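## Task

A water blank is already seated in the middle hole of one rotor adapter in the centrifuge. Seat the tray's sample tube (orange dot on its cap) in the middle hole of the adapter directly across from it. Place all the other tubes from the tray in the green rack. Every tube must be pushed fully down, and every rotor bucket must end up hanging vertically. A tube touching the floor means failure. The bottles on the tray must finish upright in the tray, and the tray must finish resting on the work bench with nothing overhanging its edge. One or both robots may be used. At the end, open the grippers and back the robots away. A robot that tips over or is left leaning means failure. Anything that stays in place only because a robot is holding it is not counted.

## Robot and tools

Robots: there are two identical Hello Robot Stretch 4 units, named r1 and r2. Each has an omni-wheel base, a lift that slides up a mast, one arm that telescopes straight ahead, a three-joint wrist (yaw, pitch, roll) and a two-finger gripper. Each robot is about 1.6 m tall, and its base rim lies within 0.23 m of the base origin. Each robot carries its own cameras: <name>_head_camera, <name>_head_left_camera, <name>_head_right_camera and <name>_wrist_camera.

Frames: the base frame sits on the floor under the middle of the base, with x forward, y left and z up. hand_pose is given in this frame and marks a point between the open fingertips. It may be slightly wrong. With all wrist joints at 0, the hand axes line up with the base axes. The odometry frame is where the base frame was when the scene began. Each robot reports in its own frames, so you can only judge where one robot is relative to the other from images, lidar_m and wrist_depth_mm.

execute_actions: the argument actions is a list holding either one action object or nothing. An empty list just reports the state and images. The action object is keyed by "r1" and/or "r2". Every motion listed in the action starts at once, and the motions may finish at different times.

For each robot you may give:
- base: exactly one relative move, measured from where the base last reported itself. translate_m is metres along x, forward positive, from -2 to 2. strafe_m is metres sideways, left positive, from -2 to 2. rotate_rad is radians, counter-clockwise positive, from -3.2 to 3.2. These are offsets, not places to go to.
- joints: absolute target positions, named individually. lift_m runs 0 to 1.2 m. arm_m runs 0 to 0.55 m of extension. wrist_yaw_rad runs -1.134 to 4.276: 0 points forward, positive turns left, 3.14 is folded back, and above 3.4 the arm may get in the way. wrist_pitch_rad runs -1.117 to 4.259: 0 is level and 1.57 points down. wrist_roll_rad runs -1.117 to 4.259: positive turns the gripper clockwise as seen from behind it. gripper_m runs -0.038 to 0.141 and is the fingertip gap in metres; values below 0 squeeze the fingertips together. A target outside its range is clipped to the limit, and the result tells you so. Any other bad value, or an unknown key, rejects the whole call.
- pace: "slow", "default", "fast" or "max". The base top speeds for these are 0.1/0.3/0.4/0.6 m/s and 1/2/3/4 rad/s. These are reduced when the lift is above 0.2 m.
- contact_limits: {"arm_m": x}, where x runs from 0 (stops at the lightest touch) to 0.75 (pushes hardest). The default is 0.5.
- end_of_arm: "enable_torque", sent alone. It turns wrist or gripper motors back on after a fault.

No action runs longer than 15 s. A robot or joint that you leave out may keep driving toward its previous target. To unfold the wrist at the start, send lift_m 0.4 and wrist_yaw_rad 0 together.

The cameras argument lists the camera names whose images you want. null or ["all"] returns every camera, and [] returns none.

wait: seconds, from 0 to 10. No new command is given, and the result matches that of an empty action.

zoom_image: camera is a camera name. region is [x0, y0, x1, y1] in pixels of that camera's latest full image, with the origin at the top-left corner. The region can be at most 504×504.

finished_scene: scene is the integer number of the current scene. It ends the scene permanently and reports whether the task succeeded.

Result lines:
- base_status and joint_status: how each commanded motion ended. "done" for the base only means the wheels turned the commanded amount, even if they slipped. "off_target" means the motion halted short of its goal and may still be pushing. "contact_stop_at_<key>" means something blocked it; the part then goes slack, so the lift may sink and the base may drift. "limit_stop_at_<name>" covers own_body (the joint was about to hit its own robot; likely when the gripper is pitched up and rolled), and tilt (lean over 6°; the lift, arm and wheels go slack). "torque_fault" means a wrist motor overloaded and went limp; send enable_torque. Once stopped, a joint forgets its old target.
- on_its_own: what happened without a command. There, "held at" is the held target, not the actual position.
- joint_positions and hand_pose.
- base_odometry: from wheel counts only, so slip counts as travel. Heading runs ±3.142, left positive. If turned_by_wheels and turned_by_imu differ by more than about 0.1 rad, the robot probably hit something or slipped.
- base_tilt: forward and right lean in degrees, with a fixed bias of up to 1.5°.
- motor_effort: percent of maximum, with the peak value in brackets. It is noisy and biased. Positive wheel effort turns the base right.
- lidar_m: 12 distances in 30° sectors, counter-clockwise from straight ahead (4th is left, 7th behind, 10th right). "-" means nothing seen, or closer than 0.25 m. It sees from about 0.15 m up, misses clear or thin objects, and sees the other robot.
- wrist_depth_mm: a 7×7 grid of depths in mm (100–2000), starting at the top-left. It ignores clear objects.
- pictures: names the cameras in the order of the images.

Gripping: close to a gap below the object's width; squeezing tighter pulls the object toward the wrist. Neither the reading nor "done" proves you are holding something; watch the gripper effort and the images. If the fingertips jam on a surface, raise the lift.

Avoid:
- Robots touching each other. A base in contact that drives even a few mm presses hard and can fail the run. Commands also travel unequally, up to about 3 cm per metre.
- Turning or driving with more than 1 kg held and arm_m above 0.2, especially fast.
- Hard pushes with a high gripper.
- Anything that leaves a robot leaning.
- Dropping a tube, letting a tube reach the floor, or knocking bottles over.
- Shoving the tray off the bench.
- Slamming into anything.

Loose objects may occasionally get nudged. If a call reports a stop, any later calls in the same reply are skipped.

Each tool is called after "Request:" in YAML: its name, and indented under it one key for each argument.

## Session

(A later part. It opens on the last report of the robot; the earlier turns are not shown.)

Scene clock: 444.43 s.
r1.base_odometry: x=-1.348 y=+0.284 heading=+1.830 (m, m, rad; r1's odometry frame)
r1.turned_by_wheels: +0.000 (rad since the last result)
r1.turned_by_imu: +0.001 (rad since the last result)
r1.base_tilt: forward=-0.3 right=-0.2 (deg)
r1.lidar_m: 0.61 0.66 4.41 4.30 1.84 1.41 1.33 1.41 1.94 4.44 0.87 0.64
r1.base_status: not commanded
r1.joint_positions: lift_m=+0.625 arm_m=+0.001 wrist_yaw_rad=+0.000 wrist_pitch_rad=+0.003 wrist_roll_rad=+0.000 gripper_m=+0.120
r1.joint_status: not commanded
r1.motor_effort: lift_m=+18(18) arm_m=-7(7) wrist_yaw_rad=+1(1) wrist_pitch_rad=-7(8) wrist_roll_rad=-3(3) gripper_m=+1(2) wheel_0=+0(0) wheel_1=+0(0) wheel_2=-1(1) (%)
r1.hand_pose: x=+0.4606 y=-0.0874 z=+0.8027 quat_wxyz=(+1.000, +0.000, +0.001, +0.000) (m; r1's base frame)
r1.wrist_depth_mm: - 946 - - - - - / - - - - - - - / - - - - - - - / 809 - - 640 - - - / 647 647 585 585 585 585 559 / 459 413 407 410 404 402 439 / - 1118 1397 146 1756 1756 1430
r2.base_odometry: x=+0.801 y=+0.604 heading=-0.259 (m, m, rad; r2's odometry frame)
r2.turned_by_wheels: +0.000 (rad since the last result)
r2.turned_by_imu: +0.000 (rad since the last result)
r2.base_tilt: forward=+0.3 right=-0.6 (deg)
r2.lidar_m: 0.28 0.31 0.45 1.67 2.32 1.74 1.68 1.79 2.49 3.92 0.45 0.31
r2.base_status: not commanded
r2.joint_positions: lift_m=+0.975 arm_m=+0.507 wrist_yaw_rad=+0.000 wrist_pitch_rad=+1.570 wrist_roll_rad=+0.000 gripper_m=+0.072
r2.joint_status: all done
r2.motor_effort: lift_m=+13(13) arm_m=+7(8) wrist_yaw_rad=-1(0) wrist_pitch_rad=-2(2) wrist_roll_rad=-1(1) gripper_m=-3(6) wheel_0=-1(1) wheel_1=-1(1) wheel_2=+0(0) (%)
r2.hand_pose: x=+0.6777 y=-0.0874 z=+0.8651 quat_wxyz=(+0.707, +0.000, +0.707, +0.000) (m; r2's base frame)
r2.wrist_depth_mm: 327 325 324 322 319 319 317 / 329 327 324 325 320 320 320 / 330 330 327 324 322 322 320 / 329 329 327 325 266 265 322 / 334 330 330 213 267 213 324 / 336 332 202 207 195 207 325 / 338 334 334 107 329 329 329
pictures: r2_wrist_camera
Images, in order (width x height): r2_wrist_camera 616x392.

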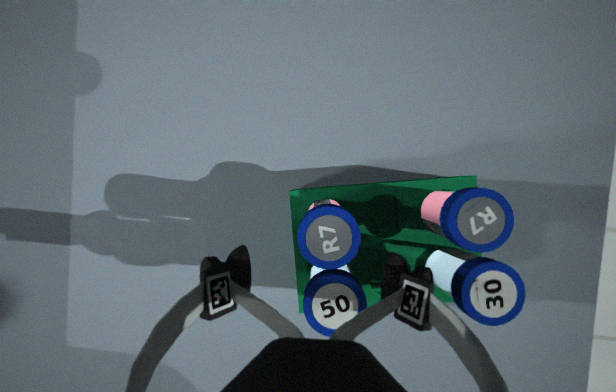

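Request:
execute_actions:
  actions:
    - {"r2":{"joints":{"lift_m":1.15}}}
  cameras: ["r2_wrist_camera"]

Request:
execute_actions:
  actions:
    - {"r2":{"joints":{"arm_m":0.0},"base":{"translate_m":-0.2}}}
  cameras: ["r2_head_camera","r1_head_camera","r1_head_right_camera"]

Scene clock: 449.63 s.
r1.base_odometry: x=-1.348 y=+0.284 heading=+1.830 (m, m, rad; r1's odometry frame)
r1.turned_by_wheels: +0.000 (rad since the last result)
r1.turned_by_imu: +0.001 (rad since the last result)
r1.base_tilt: forward=-0.1 right=-0.1 (deg)
r1.lidar_m: 0.61 0.66 4.43 4.29 1.84 1.40 1.34 1.39 1.95 4.44 0.88 0.66
r1.base_status: not commanded
r1.joint_positions: lift_m=+0.625 arm_m=+0.001 wrist_yaw_rad=+0.000 wrist_pitch_rad=+0.003 wrist_roll_rad=+0.000 gripper_m=+0.120
r1.joint_status: not commanded
r1.motor_effort: lift_m=+18(18) arm_m=-7(7) wrist_yaw_rad=+1(1) wrist_pitch_rad=-9(8) wrist_roll_rad=-2(2) gripper_m=+2(1) wheel_0=+0(0) wheel_1=+0(0) wheel_2=-1(1) (%)
r1.hand_pose: x=+0.4606 y=-0.0874 z=+0.8027 quat_wxyz=(+1.000, +0.000, +0.001, +0.000) (m; r1's base frame)
r1.wrist_depth_mm: - - 1537 - - - - / - - - - - - - / - - - - - - - / - - - 640 - - - / 654 661 580 580 585 591 559 / 455 413 407 410 404 402 439 / 1983 1138 1397 146 1756 1708 1397
r2.base_odometry: x=+0.801 y=+0.604 heading=-0.259 (m, m, rad; r2's odometry frame)
r2.turned_by_wheels: +0.000 (rad since the last result)
r2.turned_by_imu: +0.000 (rad since the last result)
r2.base_tilt: forward=+0.2 right=-0.6 (deg)
r2.lidar_m: 0.29 0.31 0.45 1.66 2.35 1.73 1.68 1.78 2.48 3.92 0.42 0.31
r2.base_status: not commanded
r2.joint_positions: lift_m=+1.150 arm_m=+0.507 wrist_yaw_rad=+0.000 wrist_pitch_rad=+1.570 wrist_roll_rad=+0.000 gripper_m=+0.072
r2.joint_status: all done
r2.motor_effort: lift_m=+23(23) arm_m=+7(8) wrist_yaw_rad=-1(0) wrist_pitch_rad=-2(2) wrist_roll_rad=+1(0) gripper_m=-4(3) wheel_0=-1(1) wheel_1=-2(1) wheel_2=+0(0) (%)
r2.hand_pose: x=+0.6777 y=-0.0874 z=+1.0393 quat_wxyz=(+0.707, +0.000, +0.707, +0.000) (m; r2's base frame)
r2.wrist_depth_mm: 500 496 496 488 496 492 1229 / 496 500 496 496 492 492 1229 / 500 500 500 496 492 496 1255 / 504 508 504 500 442 496 1229 / 508 508 508 504 442 500 1229 / 512 508 202 508 195 504 1229 / 512 517 508 107 504 504 1281
pictures: r2_wrist_camera
Images, in order (width x height): r2_wrist_camera 616x392.

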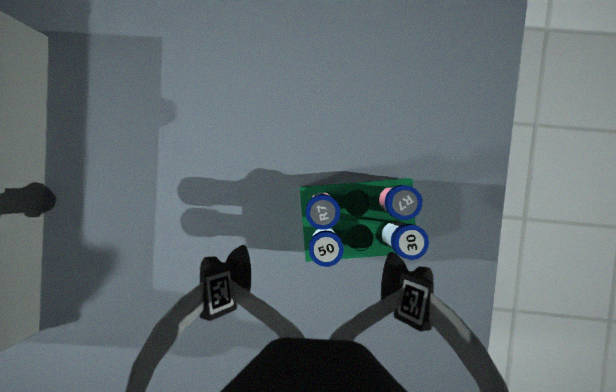

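Scene clock: 452.20 s.
r1.base_odometry: x=-1.348 y=+0.284 heading=+1.830 (m, m, rad; r1's odometry frame)
r1.turned_by_wheels: +0.000 (rad since the last result)
r1.turned_by_imu: +0.001 (rad since the last result)
r1.base_tilt: forward=-0.1 right=-0.2 (deg)
r1.lidar_m: 0.61 0.66 4.42 4.30 1.86 1.41 1.33 1.40 1.96 4.44 0.88 0.65
r1.base_status: not commanded
r1.joint_positions: lift_m=+0.625 arm_m=+0.001 wrist_yaw_rad=+0.000 wrist_pitch_rad=+0.003 wrist_roll_rad=+0.000 gripper_m=+0.120
r1.joint_status: not commanded
r1.motor_effort: lift_m=+18(18) arm_m=-7(7) wrist_yaw_rad=-1(2) wrist_pitch_rad=-8(8) wrist_roll_rad=-2(2) gripper_m=+1(1) wheel_0=+0(0) wheel_1=+0(0) wheel_2=-1(1) (%)
r1.hand_pose: x=+0.4606 y=-0.0874 z=+0.8027 quat_wxyz=(+1.000, +0.000, +0.001, +0.000) (m; r1's base frame)
r1.wrist_depth_mm: - - 1808 - - - - / - - - - - - - / - - - - - - - / - - - 647 - - - / 647 647 580 580 580 591 559 / 455 413 410 407 402 399 439 / 1983 1118 1537 146 1756 1756 1430
r2.base_odometry: x=+0.607 y=+0.655 heading=-0.259 (m, m, rad; r2's odometry frame)
r2.turned_by_wheels: +0.000 (rad since the last result)
r2.turned_by_imu: +0.000 (rad since the last result)
r2.base_tilt: forward=+0.2 right=-0.6 (deg)
r2.lidar_m: 0.48 0.52 0.72 4.81 2.06 1.55 1.48 1.54 2.18 3.91 4.09 0.51
r2.base_status: done
r2.joint_positions: lift_m=+1.150 arm_m=+0.001 wrist_yaw_rad=+0.000 wrist_pitch_rad=+1.570 wrist_roll_rad=+0.000 gripper_m=+0.072
r2.joint_status: all done
r2.motor_effort: lift_m=+23(23) arm_m=-8(10) wrist_yaw_rad=-1(1) wrist_pitch_rad=-2(2) wrist_roll_rad=-2(1) gripper_m=-6(3) wheel_0=+0(5) wheel_1=-1(6) wheel_2=-1(8) (%)
r2.hand_pose: x=+0.1724 y=-0.0874 z=+1.0393 quat_wxyz=(+0.707, +0.000, +0.707, +0.000) (m; r2's base frame)
r2.wrist_depth_mm: 1255 1281 1255 1229 1229 1229 1205 / 1255 1229 1229 1255 1229 1255 1229 / 1281 1281 1255 1281 1255 1255 1255 / 1255 1281 1281 1255 1255 1229 1255 / 1281 1255 1060 1060 1255 1255 1281 / 1281 1281 202 1060 195 1255 1281 / 1308 1281 1308 107 1281 1255 1255
pictures: r1_head_camera, r1_head_right_camera, r2_head_camera
Images, in order (width x height): r1_head_camera 420x560, r1_head_right_camera 420x672, r2_head_camera 420x560.

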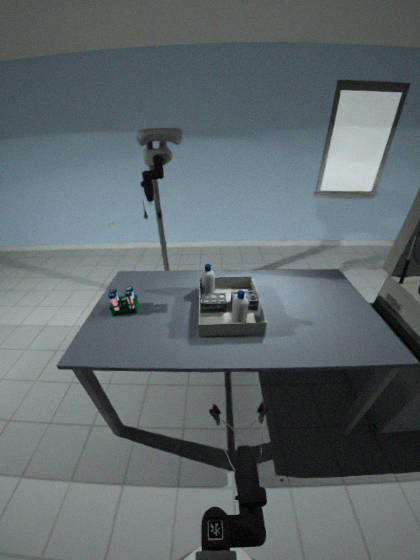

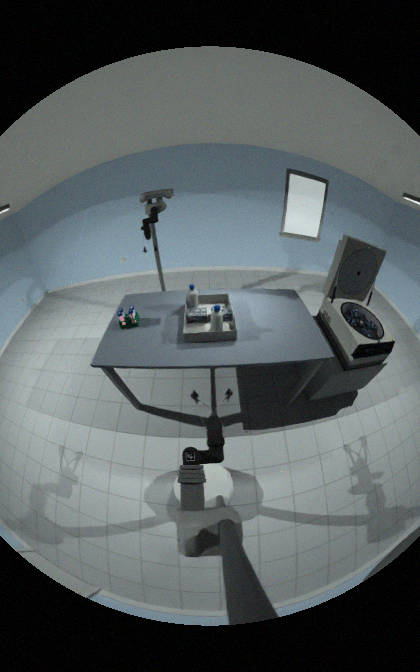

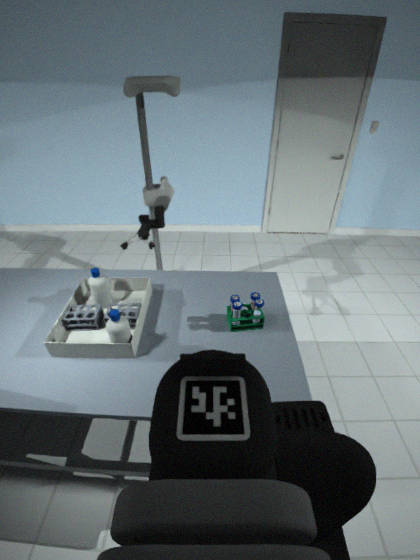

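Request:
finished_scene:
  scene: 2

The scene is finished: the task was done.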